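# Place ribbed black housing on color-coded mat rectangle

## Task

Measure the center-to-center spacing between the two raised ribs on a large face of the black housing, then set the housing on the matching colored rectangle of the mat: 12 mm means yellow, 18 mm white, 24 mm blue, 30 mm red. The gripper must not be in contact with the housing when the scene is ended.

## Robot and tools

Robot: one arm with seven joints (waist, shoulder, upper arm roll, elbow, forearm roll, wrist pitch, wrist roll) and a parallel two-finger gripper. Joint ranges in rad: waist and the three roll joints -6.283 to 6.283, shoulder -2.250 to 2.250, elbow -2.580 to 2.580, wrist pitch -2.100 to 2.100. The elbow never fully straightens.

Frame: scene frame with origin on the table top under the arm base, +z up, +y to the left when facing along +x. The base may be slightly tilted. Gripper axes: fingers point along its +z, close along its y. end_effector_position is the spot between the pads when shut; closed fingertips extend about 22 mm past it (9 mm when wide open), and closing pushes the tips about 13 mm further out, so leave that clearance above surfaces.

Row format (used by execute_actions and move): 10 numbers, x, y, z, qw, qx, qy, qz, position, force_limit, speed. x, y, z are an absolute target for the gripper point in metres, scene frame; qw..qz an absolute orientation quaternion, w first. position, force_limit and speed are each in [-1, 1]. position +1 = fully open (85 mm), about -0.8 = pads touch, -1 = close until blocked. force_limit per pad on a 40 mm object: ~20 N at -1, 128 N at 0, 235 N at +1 (thin objects get less). speed of the finger gap: ~20 mm/s at -1, 85 at 0, 150 at +1; quicker closes add a few newtons. Optionally 7 extra numbers in 0..1 scale each joint's stiffness (joint order as above); they persist until changed. Resend the intended quaternion every row rather than copying a drifted reported one.

execute_actions(actions): a list of actions; each action is a list of up to 15 rows, one per 1/30 s step; a short action repeats its last row to fill 15 steps. Empty list just returns state and images. Each step the command is clipped to 70 mm and 16 degrees from the measured pose, so far targets need several actions. An action is rejected if its target lies over 0.6 m from the gripper along any gripper axis; if the first action fails this or any action is malformed, nothing runs.

move(target, speed, blocking): target is one row as above (absolute pose plus finger numbers, sent at the start). speed is path top speed in m/s, 0.002 to 0.5 (default 0.25); rotation is capped at twice that in rad/s. Path lasts 0.5 to 10 s and ignores obstacles; faster moves and targets set deeper past a contact hit harder. blocking=false returns after 0.5 s while motion continues; then only wait or stop are accepted until the move has ended. The result adds a move: line (done, off_target, moving, held, fault) with limits (paced = pose clipped; held = a check blocked steps, after which the arm may surge) and the distance to target.

wait(seconds): 0 to 10, arm keeps its last command; returns early if a move finishes. stop(): brakes a running move; fingers continue. zoom_image(camera, region): camera is cam_head_left or cam_head_right (both 896x504); region [x0, y0, x1, y1] in pixels, top-left origin, at most 504 by 504. Useful for reading rib spacing. finished_scene(scene): ends the current scene by its number; irreversible, and the robot first holds the last command.

Results: gripper pose, a Hand target line (pose the controller is heading for), joint positions and torques, step readings (HELD marks held-back steps), images. object_status: 0 moving, 1 blocked while opening, 2 blocked while closing (a grip), 3 reached the commanded position or pads met. Any new position number resets it to 0 briefly. Fingers stay put until position changes by at least 0.01; only then do new force_limit/speed apply. After a -1 force_limit grip, status stays 2 even if the object slips out. position_measured is in counts: 3 open, ~78 = 60 mm, ~130 = 40 mm, ~180 = 20 mm, ~230 pads meeting. touch_left (-y finger) and touch_right (+y finger) give 28 cells each, 7 groups of 4 from fingertip toward the arm, each group along gripper +x; idle cells read near 0 with noise, even pressure gives ~30 at 10 N, 140 at 50 N, 240 at 100 N. n/a means no step has run yet. A pose unreachable line means the clearance check (which includes the base mount) altered or blocked the command. Reported hand position can be off, more at long reach. Camera calibration (K, distortion, T_world_to_cam) is given per camera and may be slightly off.

Hazards: contact torque reaching a joint's load limit (49.1 N m for the first four joints, 30.9 for the last three, held weight included) stops the arm for 10 s and drops the rest of the call. Holding loads heats motors; MOTOR HOT warns from 60 °C, and at 75 °C the arm sinks (OVER-TEMPERATURE FAULT). Occasional external tugs on held parts or pushes on loose ones can occur. Avoid drops, slams, hard pushes and knocking anything off the table. Release the housing and pull the gripper clear before ending.

Each tool is called after "Emit:" in YAML: its name, and indented under it one key for each argument.

## Session

Emit:
execute_actions:
  actions: []

Scene clock: 0.00 s.
end_effector_position=(-0.0729, -0.3417, +0.2377) position_measured=3 object_status=3 touch_left=n/a touch_right=n/a end_effector_quat_wxyz=(+0.033, +0.919, +0.178, +0.351)
Joint positions: [ 2.513 -0.094  0.537  2.165 -0.51   1.8    2.337]
Joint velocities: [-0.     0.     0.     0.     0.    -0.    -0.002]
Joint torques (N m, as the joint torque sensors report them, + toward a larger angle): no reading
Hand target: -0.073, -0.342, +0.238; +0.033, +0.919, +0.178, +0.351
Joint stiffness scale: [1. 1. 1. 1. 1. 1. 1.]

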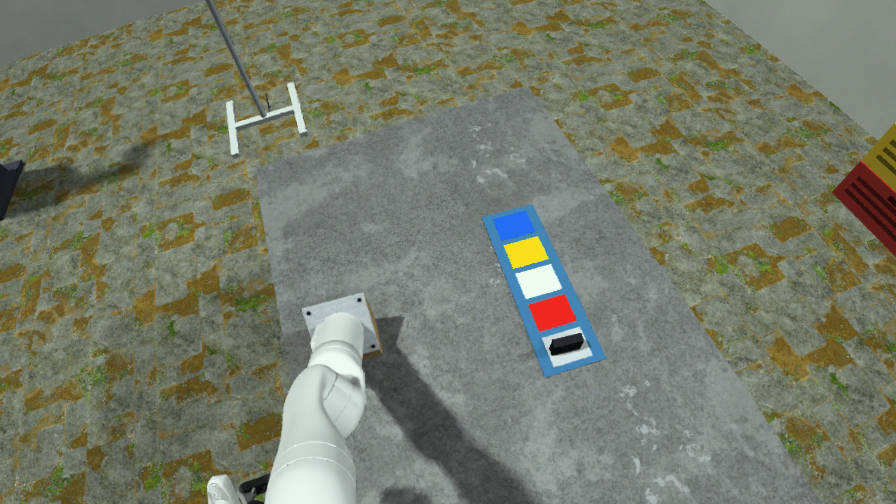

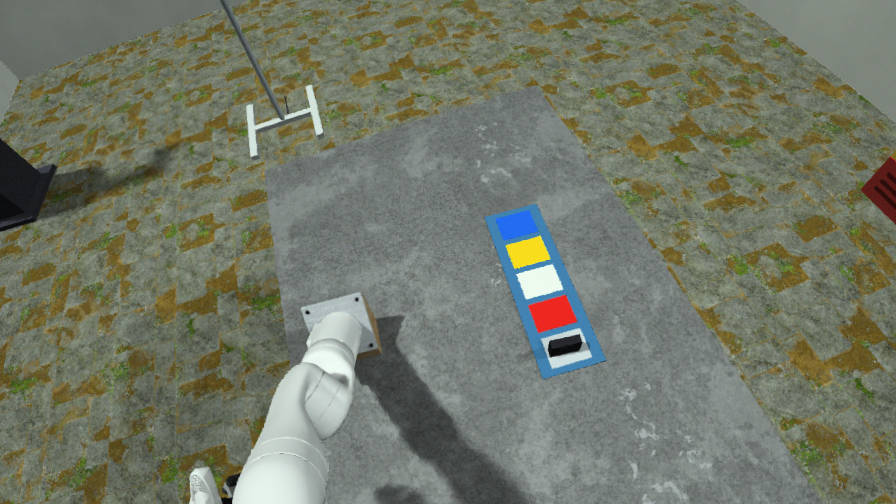

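Emit:
zoom_image:
  camera: "cam_head_left"
  region: [530, 320, 610, 370]

Region (530, 320, 610, 370) of cam_head_left's 896x504 image, scaled by 6.300, with more detail than that image has; it fills the top 315 rows of this view, and the rest is white.

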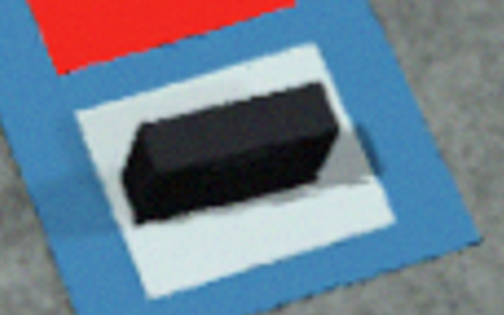

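Emit:
move:
  target: [0.425,-0.176,0.13,0,0.998,-0.061,0,1,-0.5,0]

Scene clock: 3.30 s.
end_effector_position=(-0.0375, -0.3283, +0.2268) position_measured=3 object_status=3 touch_left=((-2 -5 2 -14) (7 1 -1 8) (-8 -9 -11 -5) (-2 5 1 -1) (-5 -2 4 5) (-4 0 2 4) (-8 1 15 6)) touch_right=((3 4 14 11) (2 -7 0 5) (-3 5 -1 -5) (11 1 -1 3) (-3 -6 6 -2) (1 3 1 -3) (-6 -6 2 -2)) end_effector_quat_wxyz=(+0.029, +0.930, +0.154, +0.332)
Joint positions: [ 2.531 -0.193  0.523  2.297 -0.502  1.718  2.279]
Joint velocities: [ 0.    -0.     0.    -0.     0.001  0.     0.   ]
Joint torques (N m, as the joint torque sensors report them, + toward a larger angle): [ 1.59 -6.97  3.23 -3.08  0.93  1.91 -0.05]
Hand target: -0.038, -0.330, +0.228; +0.033, +0.929, +0.157, +0.334
Off the commanded pose: 0.496 m, 46 deg; position and orientation clipped at the last step of the last action.
Joint stiffness scale: [1. 1. 1. 1. 1. 1. 1.]
move: held; limits=paced,held; held on 65 of 74 steps, including the last
pose unreachable: on one or more control steps of this call, first in action 0 (counted from 0), an arm could not follow its commanded pose, so it was not sent that pose on those steps. On the call's last step it was still not sent that pose. It may still have moved: this result reports where it is.
cause: the commanded pose would bring two parts of the arm too close to each other (its gripper and another part of the arm, with joints 2 (shoulder) to 7 (wrist roll) between them).

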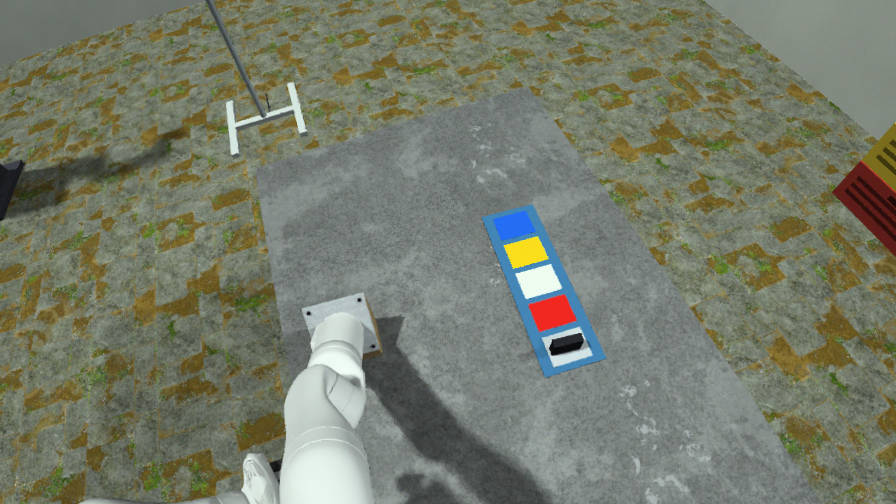

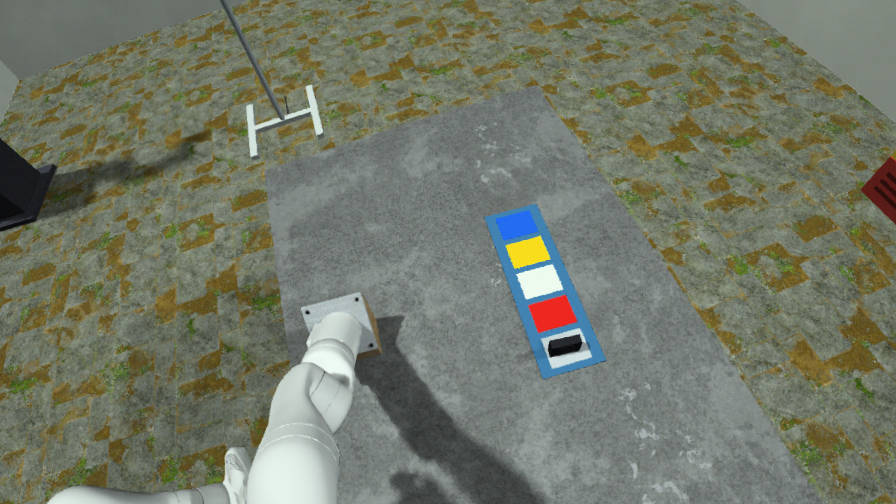

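Emit:
move:
  target: [-0.2,-0.55,0.2,0,1,0,0,1,-0.5,0]
  speed: 0.35

Emit:
move:
  target: [0.25,-0.6,0.15,0,1,0,0,1,-0.5,0]

Scene clock: 5.23 s.
end_effector_position=(-0.1938, -0.5517, +0.2002) position_measured=3 object_status=3 touch_left=((-4 -7 6 -16) (-7 5 6 7) (5 -1 -4 -1) (7 -5 3 6) (-10 4 2 9) (0 -7 -5 -3) (-7 6 10 10)) touch_right=((7 13 11 19) (3 2 0 8) (7 6 4 1) (3 -12 -10 -2) (-3 -3 4 -5) (-4 -6 1 -4) (-6 -9 8 2)) end_effector_quat_wxyz=(+0.003, +1.000, +0.004, +0.006)
Joint positions: [ 2.629 -0.352 -0.069  1.835 -0.742  1.254  1.201]
Joint velocities: [ 0.022  0.003 -0.01  -0.002  0.001  0.     0.001]
Joint torques (N m, as the joint torque sensors report them, + toward a larger angle): [ 1.28 -8.31  5.05 -5.87  0.26  0.11 -0.21]
Hand target: -0.198, -0.552, +0.200; +0.002, +1.000, -0.000, +0.001
Off the commanded pose: 0.006 m, 1 deg.
Joint stiffness scale: [1. 1. 1. 1. 1. 1. 1.]
move: off_target

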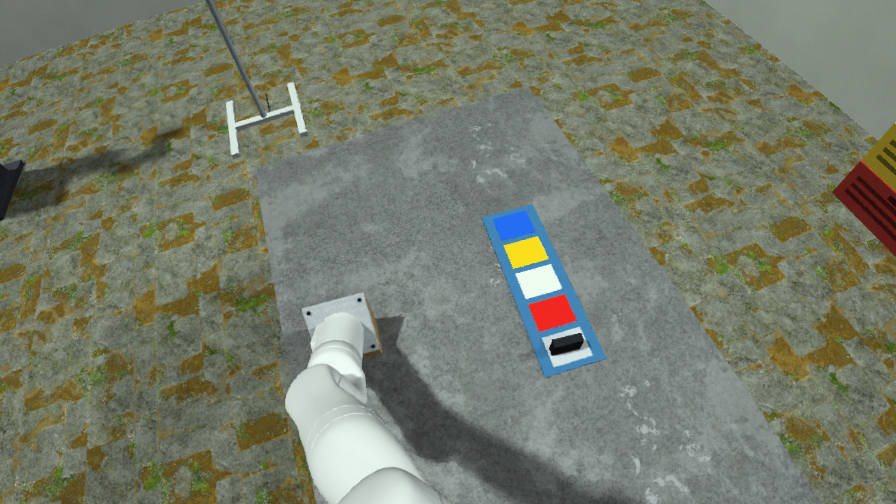

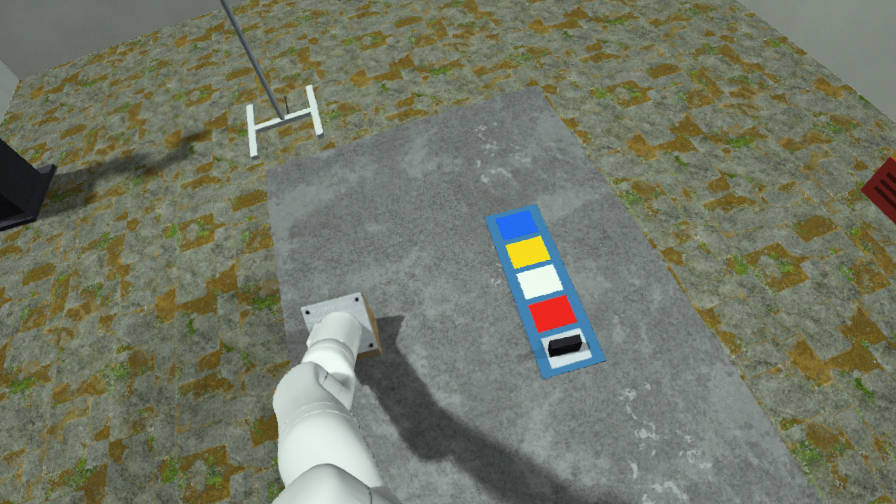

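Scene clock: 7.50 s.
end_effector_position=(+0.2501, -0.5986, +0.1510) position_measured=3 object_status=3 touch_left=((-9 -9 15 -12) (6 3 8 -6) (3 3 1 1) (10 -5 5 -6) (1 5 -2 5) (2 -3 -10 7) (-6 1 -3 3)) touch_right=((0 9 0 0) (6 -15 1 -2) (-6 -1 -4 -3) (17 -1 -6 -1) (-3 6 14 -13) (-2 4 -4 0) (-3 -11 -1 -1)) end_effector_quat_wxyz=(+0.001, +1.000, +0.003, +0.003)
Joint positions: [ 2.742 -1.016 -0.867  1.613 -0.937  1.317  0.165]
Joint velocities: [ 0.006 -0.002 -0.    -0.003  0.     0.    -0.001]
Joint torques (N m, as the joint torque sensors report them, + toward a larger angle): [-10.7    5.63   7.17  -4.35   0.08   0.     0.  ]
Hand target: +0.252, -0.597, +0.150; -0.001, +1.000, -0.000, +0.002
Off the commanded pose: 0.002 m, 0 deg.
Joint stiffness scale: [1. 1. 1. 1. 1. 1. 1.]
move: done

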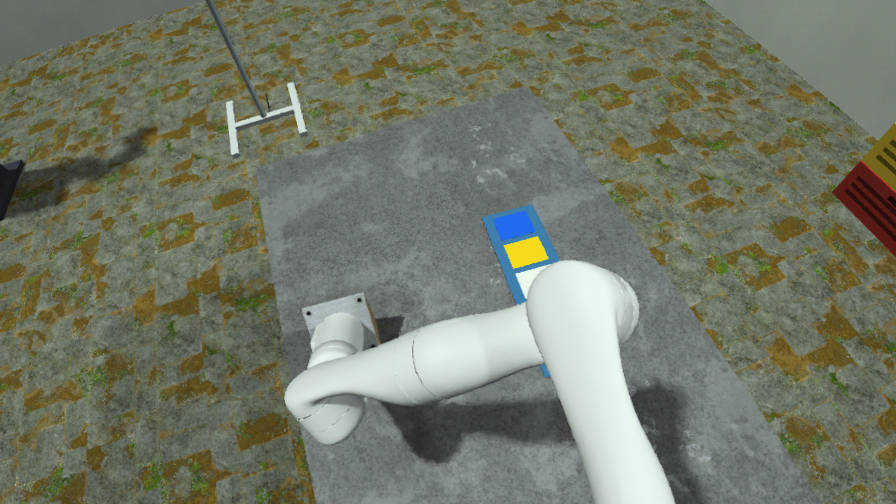

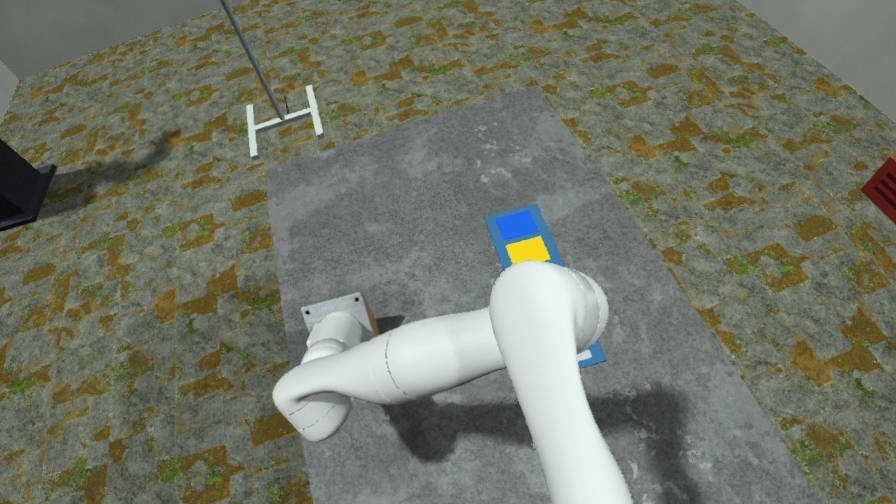

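Emit:
move:
  target: [0.425,-0.176,0.09,0,0.998,-0.061,0,1,-0.5,0]

Emit:
zoom_image:
  camera: "cam_head_right"
  region: [480, 240, 680, 400]

Scene clock: 10.07 s.
end_effector_position=(+0.4220, -0.1781, +0.0900) position_measured=3 object_status=3 touch_left=((5 -8 5 -10) (-1 7 17 4) (2 7 -6 -9) (7 6 -4 -1) (0 -6 8 1) (1 -8 -2 0) (1 13 5 -4)) touch_right=((-6 3 -1 11) (2 -9 0 7) (10 5 8 -17) (0 12 -1 -15) (-2 0 13 -7) (-14 -5 -12 -5) (-2 -6 -1 8)) end_effector_quat_wxyz=(+0.000, +0.998, -0.060, -0.000)
Joint positions: [ 2.207 -1.847 -1.137  1.797 -1.219  1.432 -0.73 ]
Joint velocities: [-0.005 -0.004 -0.002 -0.002  0.001  0.    -0.002]
Joint torques (N m, as the joint torque sensors report them, + toward a larger angle): [-12.57  14.19   7.83  -2.66  -0.01   0.12   0.06]
Hand target: +0.423, -0.174, +0.090; -0.001, +0.998, -0.061, -0.000
Off the commanded pose: 0.004 m, 0 deg.
Joint stiffness scale: [1. 1. 1. 1. 1. 1. 1.]
move: off_target

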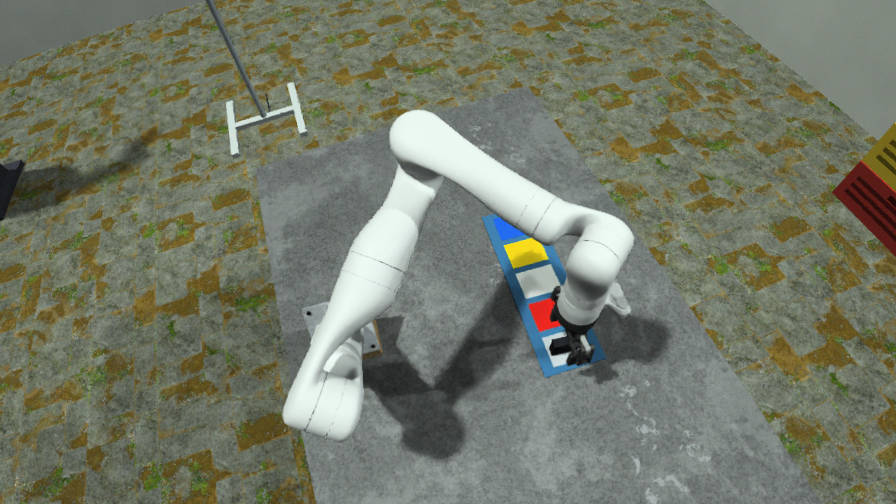

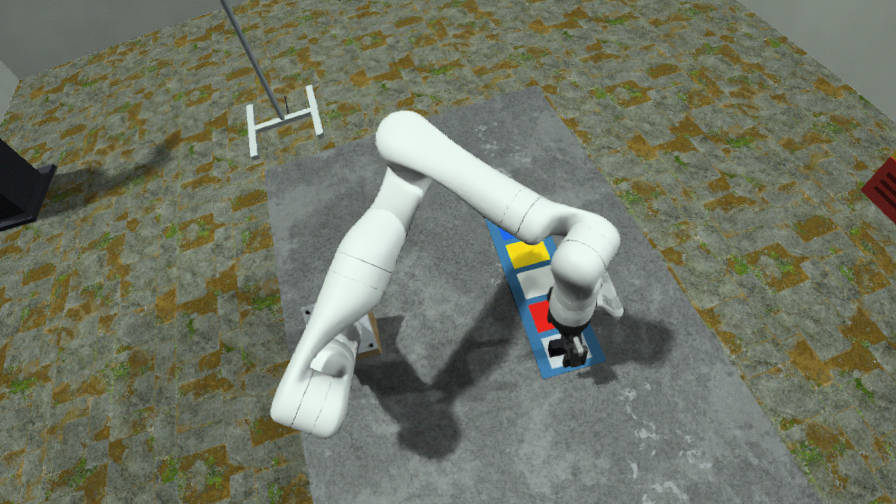

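Region (480, 240, 680, 400) of cam_head_right's 896x504 image, scaled by 2.520, with more detail than that image has; it fills the top 403 rows of this view, and the rest is white.

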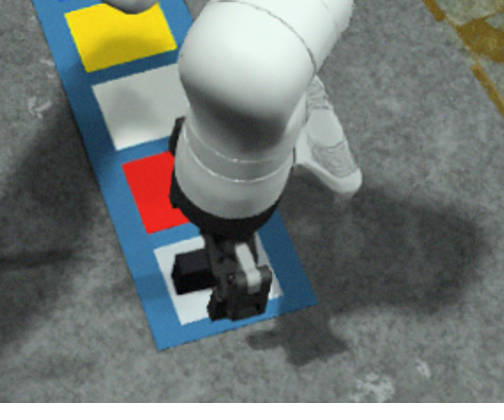

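Emit:
move:
  target: [0.425,-0.169,0.032,0,0.998,-0.061,0,1,-0.5,0]
  speed: 0.1

Emit:
move:
  target: [0.425,-0.169,0.031,0,0.998,-0.061,0,-1,-0.5,-0.3]

Scene clock: 11.33 s.
end_effector_position=(+0.4249, -0.1677, +0.0346) position_measured=3 object_status=3 touch_left=((-5 -12 8 -11) (-10 0 3 7) (5 -5 -8 -1) (-1 -3 20 -3) (5 -17 9 0) (10 -1 -4 12) (-3 19 14 2)) touch_right=((-3 8 0 14) (8 -12 5 0) (6 -15 5 -4) (6 5 3 -5) (-12 9 5 -3) (-4 5 9 4) (-4 -10 3 2)) end_effector_quat_wxyz=(-0.001, +0.998, -0.064, -0.002)
Joint positions: [ 2.245 -1.913 -1.221  1.824 -1.318  1.353 -0.726]
Joint velocities: [ 0.001 -0.002 -0.002  0.    -0.    -0.003 -0.002]
Joint torques (N m, as the joint torque sensors report them, + toward a larger angle): [-11.82  14.54   8.66  -1.84   0.23  -0.27  -0.14]
Hand target: +0.425, -0.169, +0.032; +0.000, +0.998, -0.061, -0.000
Off the commanded pose: 0.003 m, 0 deg.
Joint stiffness scale: [1. 1. 1. 1. 1. 1. 1.]
move: done

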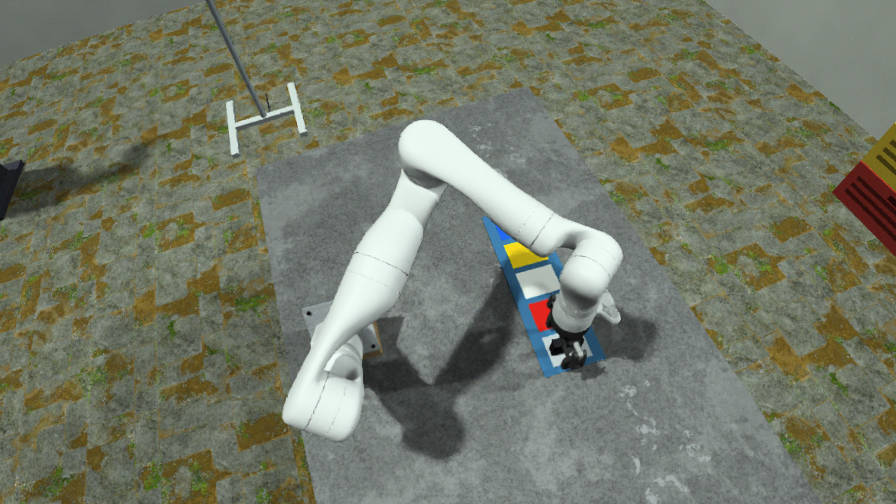

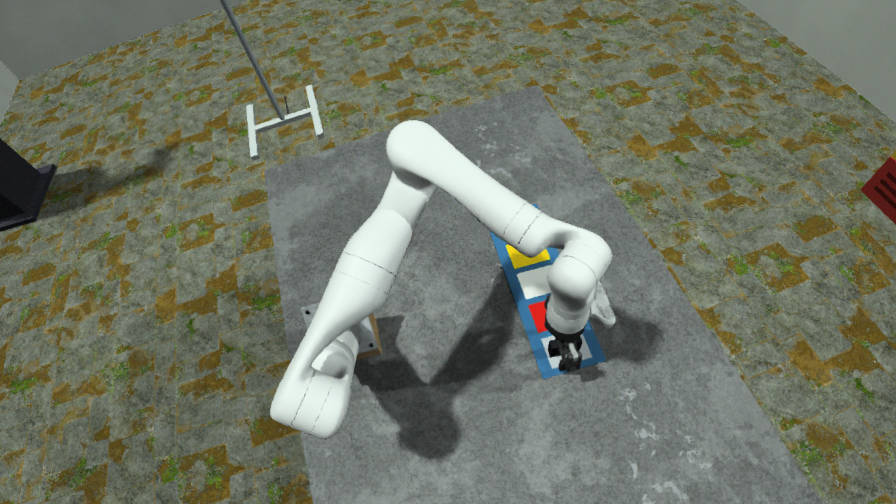

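Scene clock: 12.67 s.
end_effector_position=(+0.4249, -0.1678, +0.0334) position_measured=186 object_status=2 touch_left=((-16 -5 5 -12) (-1 -3 0 -4) (5 53 83 86) (61 402 538 607) (17 103 145 199) (90 338 412 540) (104 269 322 277)) touch_right=((-3 10 44 34) (11 6 27 41) (12 80 138 120) (66 617 532 495) (16 179 240 212) (36 402 594 572) (14 203 360 233)) end_effector_quat_wxyz=(-0.001, +0.998, -0.064, -0.002)
Joint positions: [ 2.246 -1.914 -1.224  1.825 -1.319  1.35  -0.726]
Joint velocities: [-0.001  0.    -0.     0.     0.    -0.     0.002]
Joint torques (N m, as the joint torque sensors report them, + toward a larger angle): [-11.48  13.32   7.08  -1.59  -0.04  -0.07   0.08]
Hand target: +0.425, -0.169, +0.031; +0.000, +0.998, -0.061, -0.000
Off the commanded pose: 0.003 m, 0 deg.
Joint stiffness scale: [1. 1. 1. 1. 1. 1. 1.]
move: done

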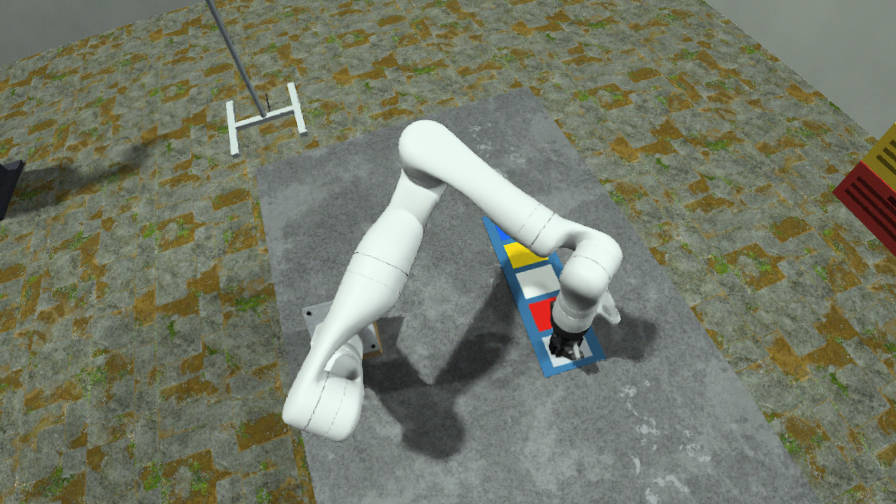

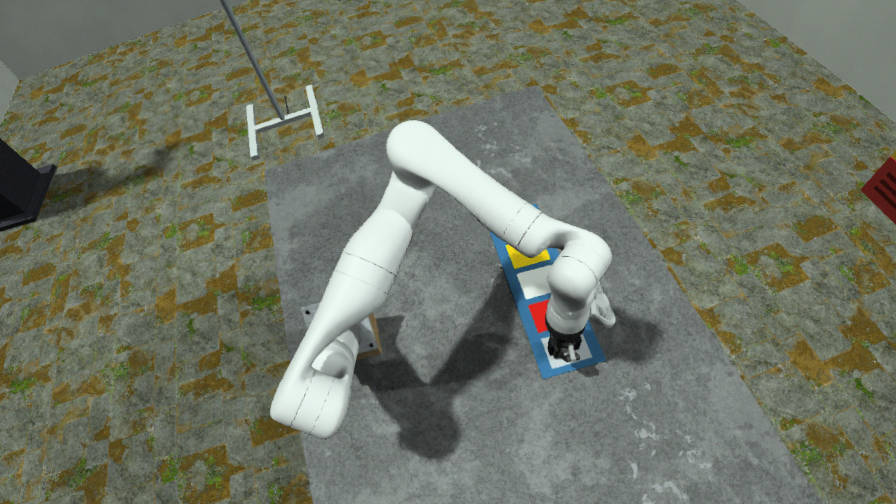

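Emit:
execute_actions:
  actions:
    - [[0.425,-0.169,0.035,0,0.998,-0.061,0,-1,-0.5,0],[0.425,-0.169,0.04,0,0.998,-0.061,0,-1,-0.5,0],[0.425,-0.169,0.045,0,0.998,-0.061,0,-1,-0.5,0],[0.425,-0.169,0.05,0,0.998,-0.061,0,-1,-0.5,0],[0.425,-0.169,0.055,0,0.998,-0.061,0,-1,-0.5,0],[0.425,-0.169,0.06,0,0.998,-0.061,0,-1,-0.5,0],[0.425,-0.169,0.065,0,0.998,-0.061,0,-1,-0.5,0]]

Emit:
move:
  target: [0.45,0.085,0.055,0,0.998,-0.061,0,-1,-0.5,0]
  speed: 0.2

Emit:
zoom_image:
  camera: "cam_head_left"
  region: [460, 180, 620, 310]

Scene clock: 13.77 s.
end_effector_position=(+0.4251, -0.1705, +0.0621) position_measured=186 object_status=2 touch_left=((11 -8 15 -11) (8 -5 -3 19) (0 54 83 91) (63 408 530 609) (16 111 144 190) (83 336 412 548) (95 275 318 270)) touch_right=((6 11 29 25) (8 8 28 19) (15 74 127 109) (59 601 541 483) (16 185 233 213) (55 395 588 563) (19 206 358 229)) end_effector_quat_wxyz=(+0.001, +0.998, -0.058, +0.001)
Joint positions: [ 2.22  -1.885 -1.182  1.812 -1.271  1.387 -0.729]
Joint velocities: [-0.007  0.005  0.007 -0.004 -0.     0.012  0.002]
Joint torques (N m, as the joint torque sensors report them, + toward a larger angle): [-12.38  14.39   8.46  -2.1    0.1   -0.23   0.13]
Hand target: +0.425, -0.169, +0.065; +0.000, +0.998, -0.061, +0.000
Off the commanded pose: 0.003 m, 0 deg.
Joint stiffness scale: [1. 1. 1. 1. 1. 1. 1.]
Step readings (end_effector_position):
0: (+0.4249, -0.1678, +0.0334)
1: (+0.4249, -0.1679, +0.0334)
2: (+0.4250, -0.1681, +0.0339)
4: (+0.4245, -0.1699, +0.0381)
8: (+0.4229, -0.1723, +0.0537)
15: end_effector_position above

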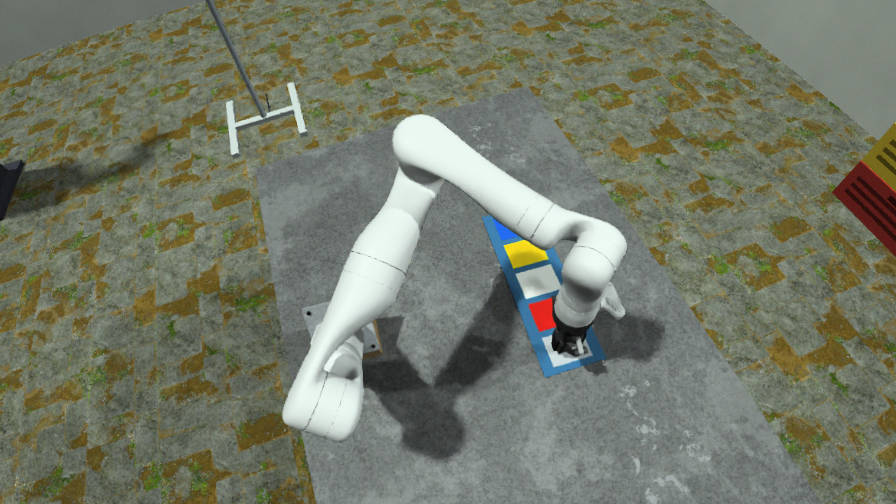

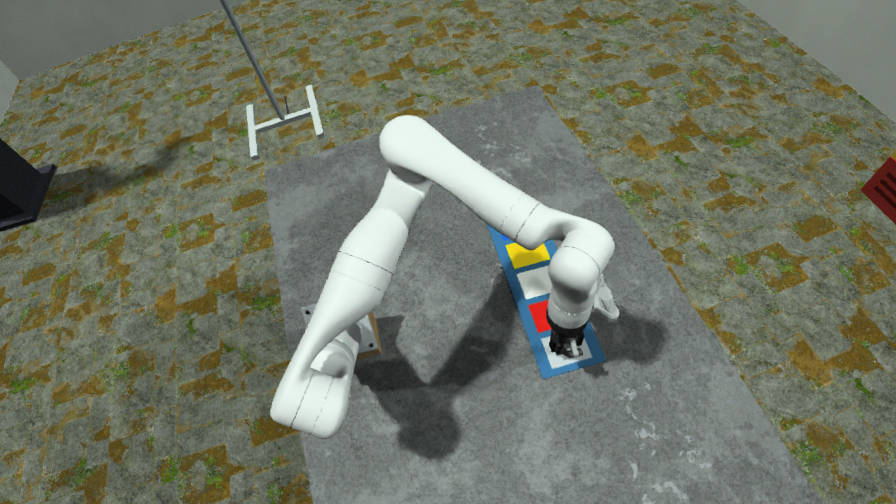

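Scene clock: 15.53 s.
end_effector_position=(+0.4505, +0.0828, +0.0554) position_measured=186 object_status=2 touch_left=((-1 -1 4 -12) (8 5 5 3) (10 60 80 84) (56 405 530 615) (10 102 144 190) (88 340 420 546) (94 271 320 287)) touch_right=((11 11 22 13) (1 14 12 25) (27 87 135 107) (67 604 534 491) (18 183 241 212) (56 386 597 568) (23 211 355 220)) end_effector_quat_wxyz=(-0.001, +0.998, -0.059, +0.002)
Joint positions: [ 1.951 -2.101 -1.373  1.417 -1.333  1.507 -1.42 ]
Joint velocities: [-0.002 -0.    -0.002 -0.002  0.     0.    -0.001]
Joint torques (N m, as the joint torque sensors report them, + toward a larger angle): [-11.18  20.45   8.47  -1.62   0.14  -0.18  -0.07]
Hand target: +0.449, +0.086, +0.055; -0.001, +0.998, -0.061, -0.001
Off the commanded pose: 0.002 m, 0 deg.
Joint stiffness scale: [1. 1. 1. 1. 1. 1. 1.]
move: done

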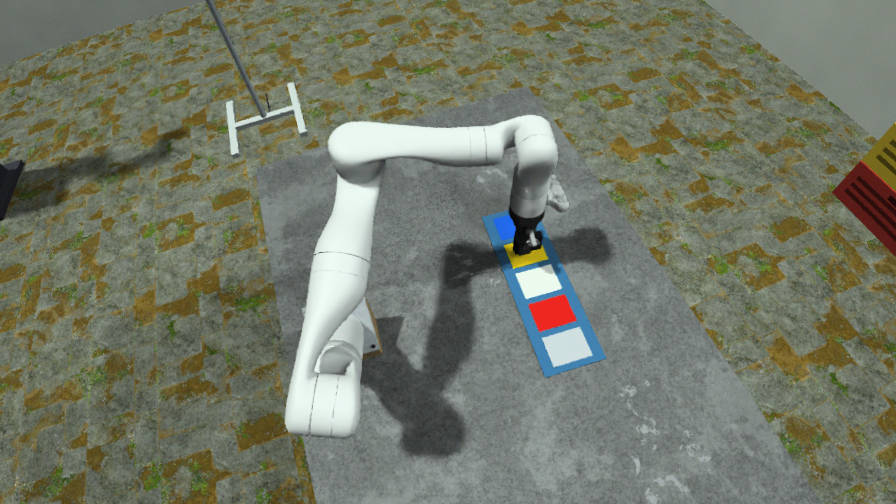

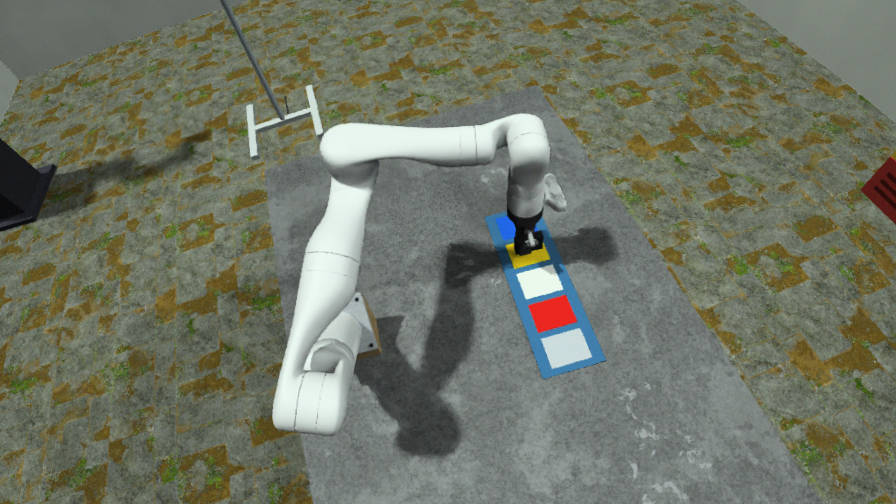

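Region (460, 180, 620, 310) of cam_head_left's 896x504 image, scaled by 3.150, with more detail than that image has; it fills the top 410 rows of this view, and the rest is white.

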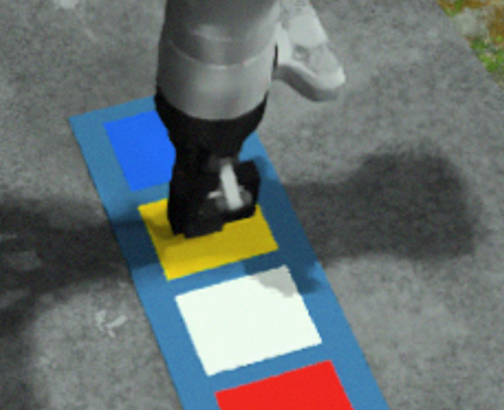

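Emit:
move:
  target: [0.448,0.08,0.032,0,0.998,-0.061,0,-1,-0.5,0]
  speed: 0.04

Emit:
execute_actions:
  actions:
    - [[0.448,0.08,0.032,0,0.998,-0.061,0,0.4,-0.5,0]]

Emit:
move:
  target: [0.448,0.08,0.12,0,0.998,-0.061,0,0.4,-0.5,0]

Emit:
zoom_image:
  camera: "cam_head_left"
  region: [460, 180, 620, 310]

Scene clock: 16.80 s.
end_effector_position=(+0.4471, +0.0806, +0.0350) position_measured=186 object_status=2 touch_left=((-1 -6 1 -9) (8 -1 14 4) (1 56 84 81) (54 403 532 624) (26 112 138 169) (78 340 422 556) (105 274 316 266)) touch_right=((3 6 23 26) (1 7 17 21) (25 82 137 101) (60 589 533 487) (20 188 232 215) (55 395 590 571) (19 208 368 230)) end_effector_quat_wxyz=(+0.001, +0.998, -0.064, -0.001)
Joint positions: [ 1.957 -2.126 -1.396  1.437 -1.349  1.479 -1.417]
Joint velocities: [-0.    -0.    -0.004  0.     0.001 -0.004  0.   ]
Joint torques (N m, as the joint torque sensors report them, + toward a larger angle): [-11.18  20.71   9.1   -1.58   0.06   0.    -0.18]
Hand target: +0.448, +0.080, +0.032; +0.000, +0.998, -0.061, -0.000
Off the commanded pose: 0.003 m, 0 deg.
Joint stiffness scale: [1. 1. 1. 1. 1. 1. 1.]
move: done

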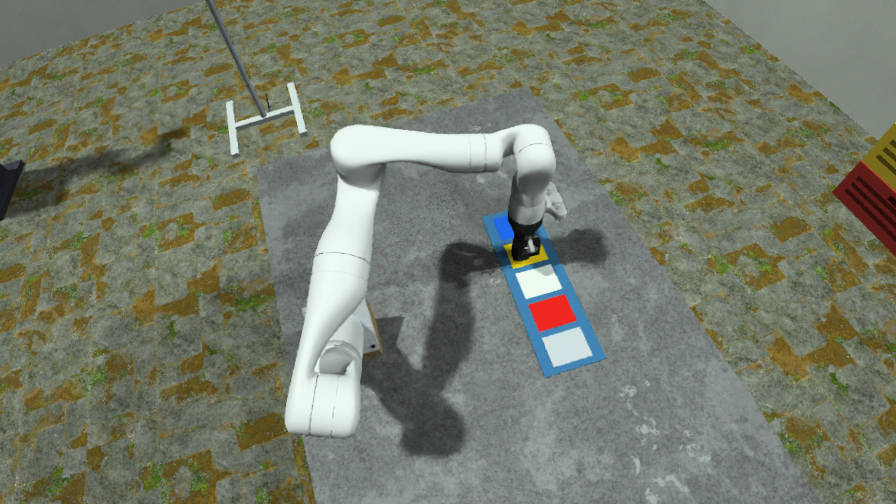

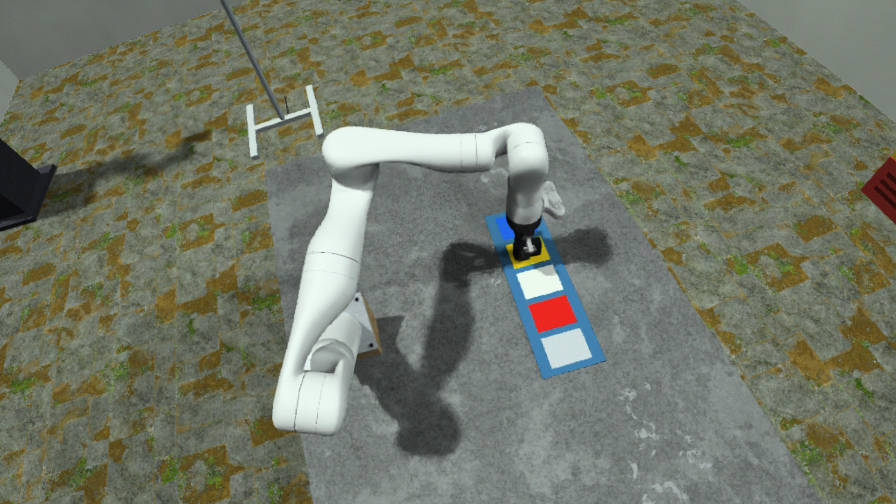

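Scene clock: 17.30 s.
end_effector_position=(+0.4471, +0.0807, +0.0348) position_measured=93 object_status=0 touch_left=((-7 0 3 -11) (-9 -15 2 5) (4 -1 -2 -2) (0 -13 9 5) (-3 -3 -2 -5) (2 -9 -2 1) (-1 -3 9 2)) touch_right=((12 6 2 2) (-2 6 8 9) (3 0 8 5) (0 -5 -7 1) (-7 9 -2 -2) (1 -3 -4 -4) (-2 -11 -2 0)) end_effector_quat_wxyz=(+0.001, +0.998, -0.064, -0.001)
Joint positions: [ 1.957 -2.126 -1.396  1.437 -1.349  1.479 -1.417]
Joint velocities: [-0.     0.002 -0.    -0.    -0.002 -0.     0.   ]
Joint torques (N m, as the joint torque sensors report them, + toward a larger angle): [-10.92  20.45   8.74  -1.28   0.24  -0.15   0.28]
Hand target: +0.448, +0.080, +0.032; +0.000, +0.998, -0.061, -0.000
Off the commanded pose: 0.003 m, 0 deg.
Joint stiffness scale: [1. 1. 1. 1. 1. 1. 1.]
Step readings (end_effector_position):
0: (+0.4471, +0.0806, +0.0350)
1: (+0.4471, +0.0807, +0.0350)
2: (+0.4471, +0.0807, +0.0349)
4: (+0.4471, +0.0807, +0.0349)
8: (+0.4471, +0.0807, +0.0348)
15: end_effector_position above

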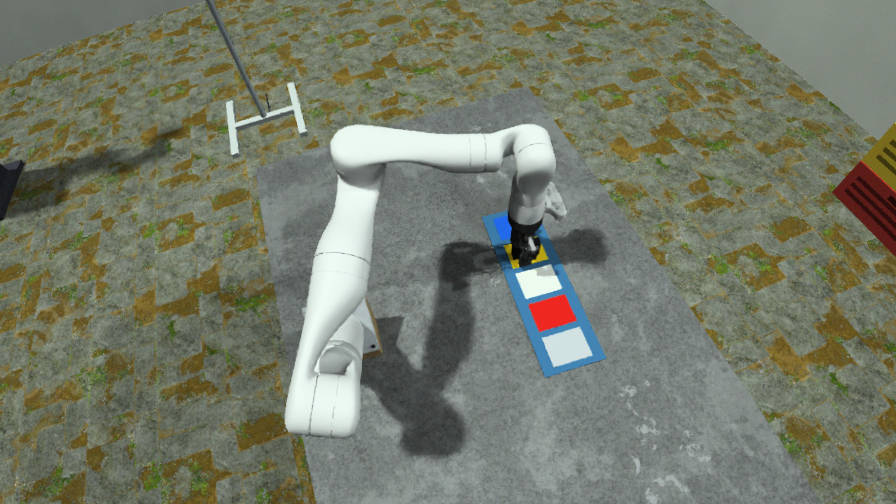

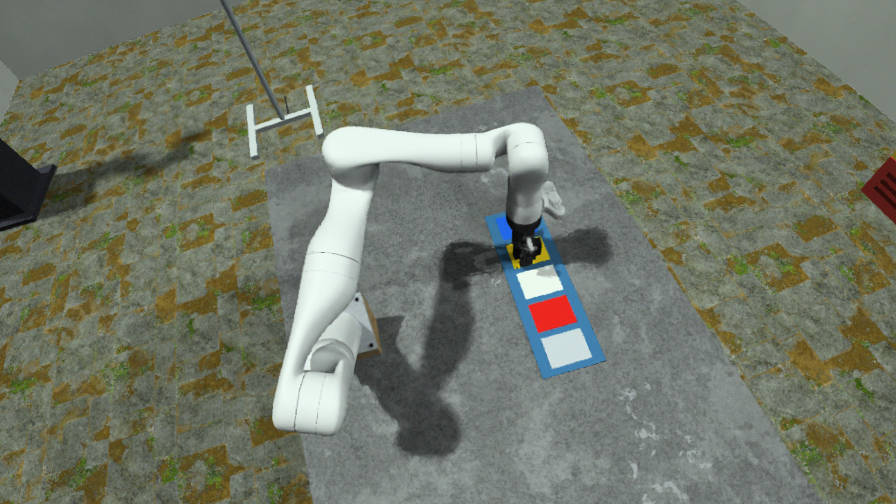

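Scene clock: 18.17 s.
end_effector_position=(+0.4491, +0.0796, +0.1171) position_measured=78 object_status=3 touch_left=((-10 -2 9 -20) (-2 -4 7 -1) (2 -1 -13 -7) (-5 -7 13 -6) (-2 -2 4 1) (3 -8 -5 14) (1 10 0 0)) touch_right=((2 2 7 -6) (3 -4 -9 6) (1 8 0 5) (11 -5 0 5) (-1 -4 9 -5) (0 9 -8 8) (-6 -10 -4 -5)) end_effector_quat_wxyz=(-0.001, +0.998, -0.057, +0.001)
Joint positions: [ 1.93  -2.023 -1.311  1.371 -1.265  1.601 -1.439]
Joint velocities: [ 0.     0.002  0.003 -0.001 -0.001  0.004  0.   ]
Joint torques (N m, as the joint torque sensors report them, + toward a larger angle): [-10.84  20.01   8.5   -1.58   0.31   0.    -0.19]
Hand target: +0.448, +0.080, +0.120; -0.000, +0.998, -0.061, +0.000
Off the commanded pose: 0.003 m, 0 deg.
Joint stiffness scale: [1. 1. 1. 1. 1. 1. 1.]
move: done

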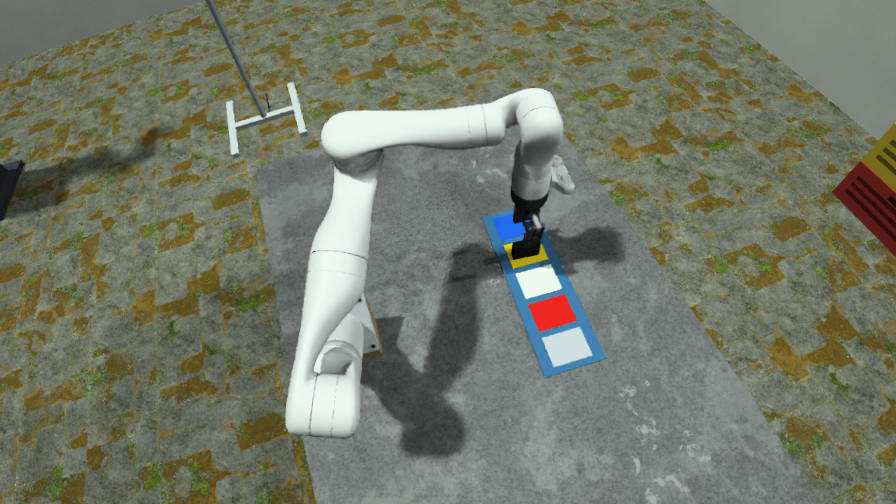

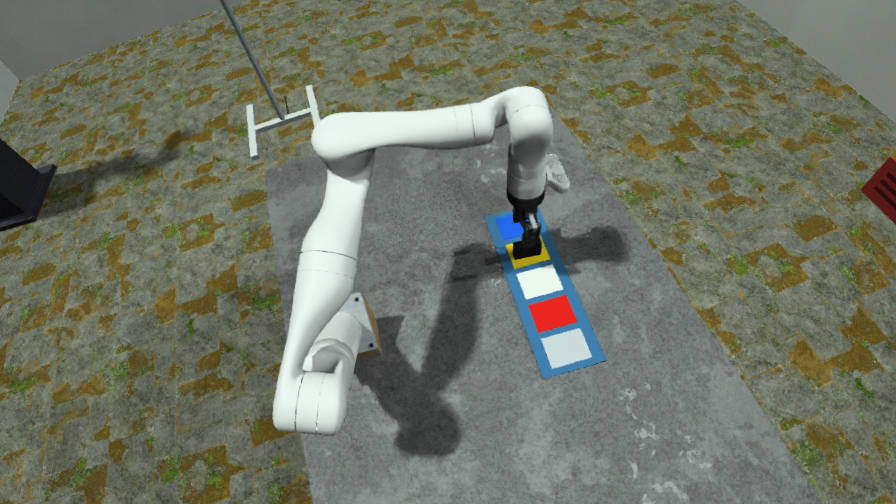

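Region (460, 180, 620, 310) of cam_head_left's 896x504 image, scaled by 3.150, with more detail than that image has; it fills the top 410 rows of this view, and the rest is white.

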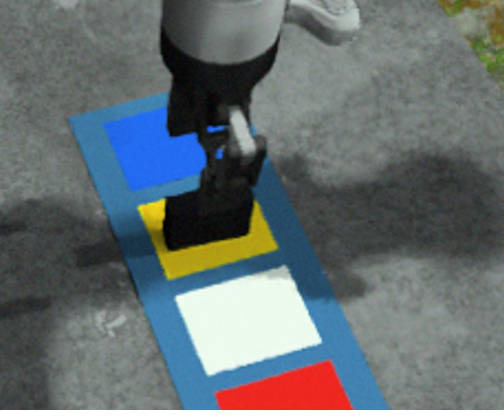

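Emit:
finished_scene:
  scene: 1

The scene is finished: the task was done.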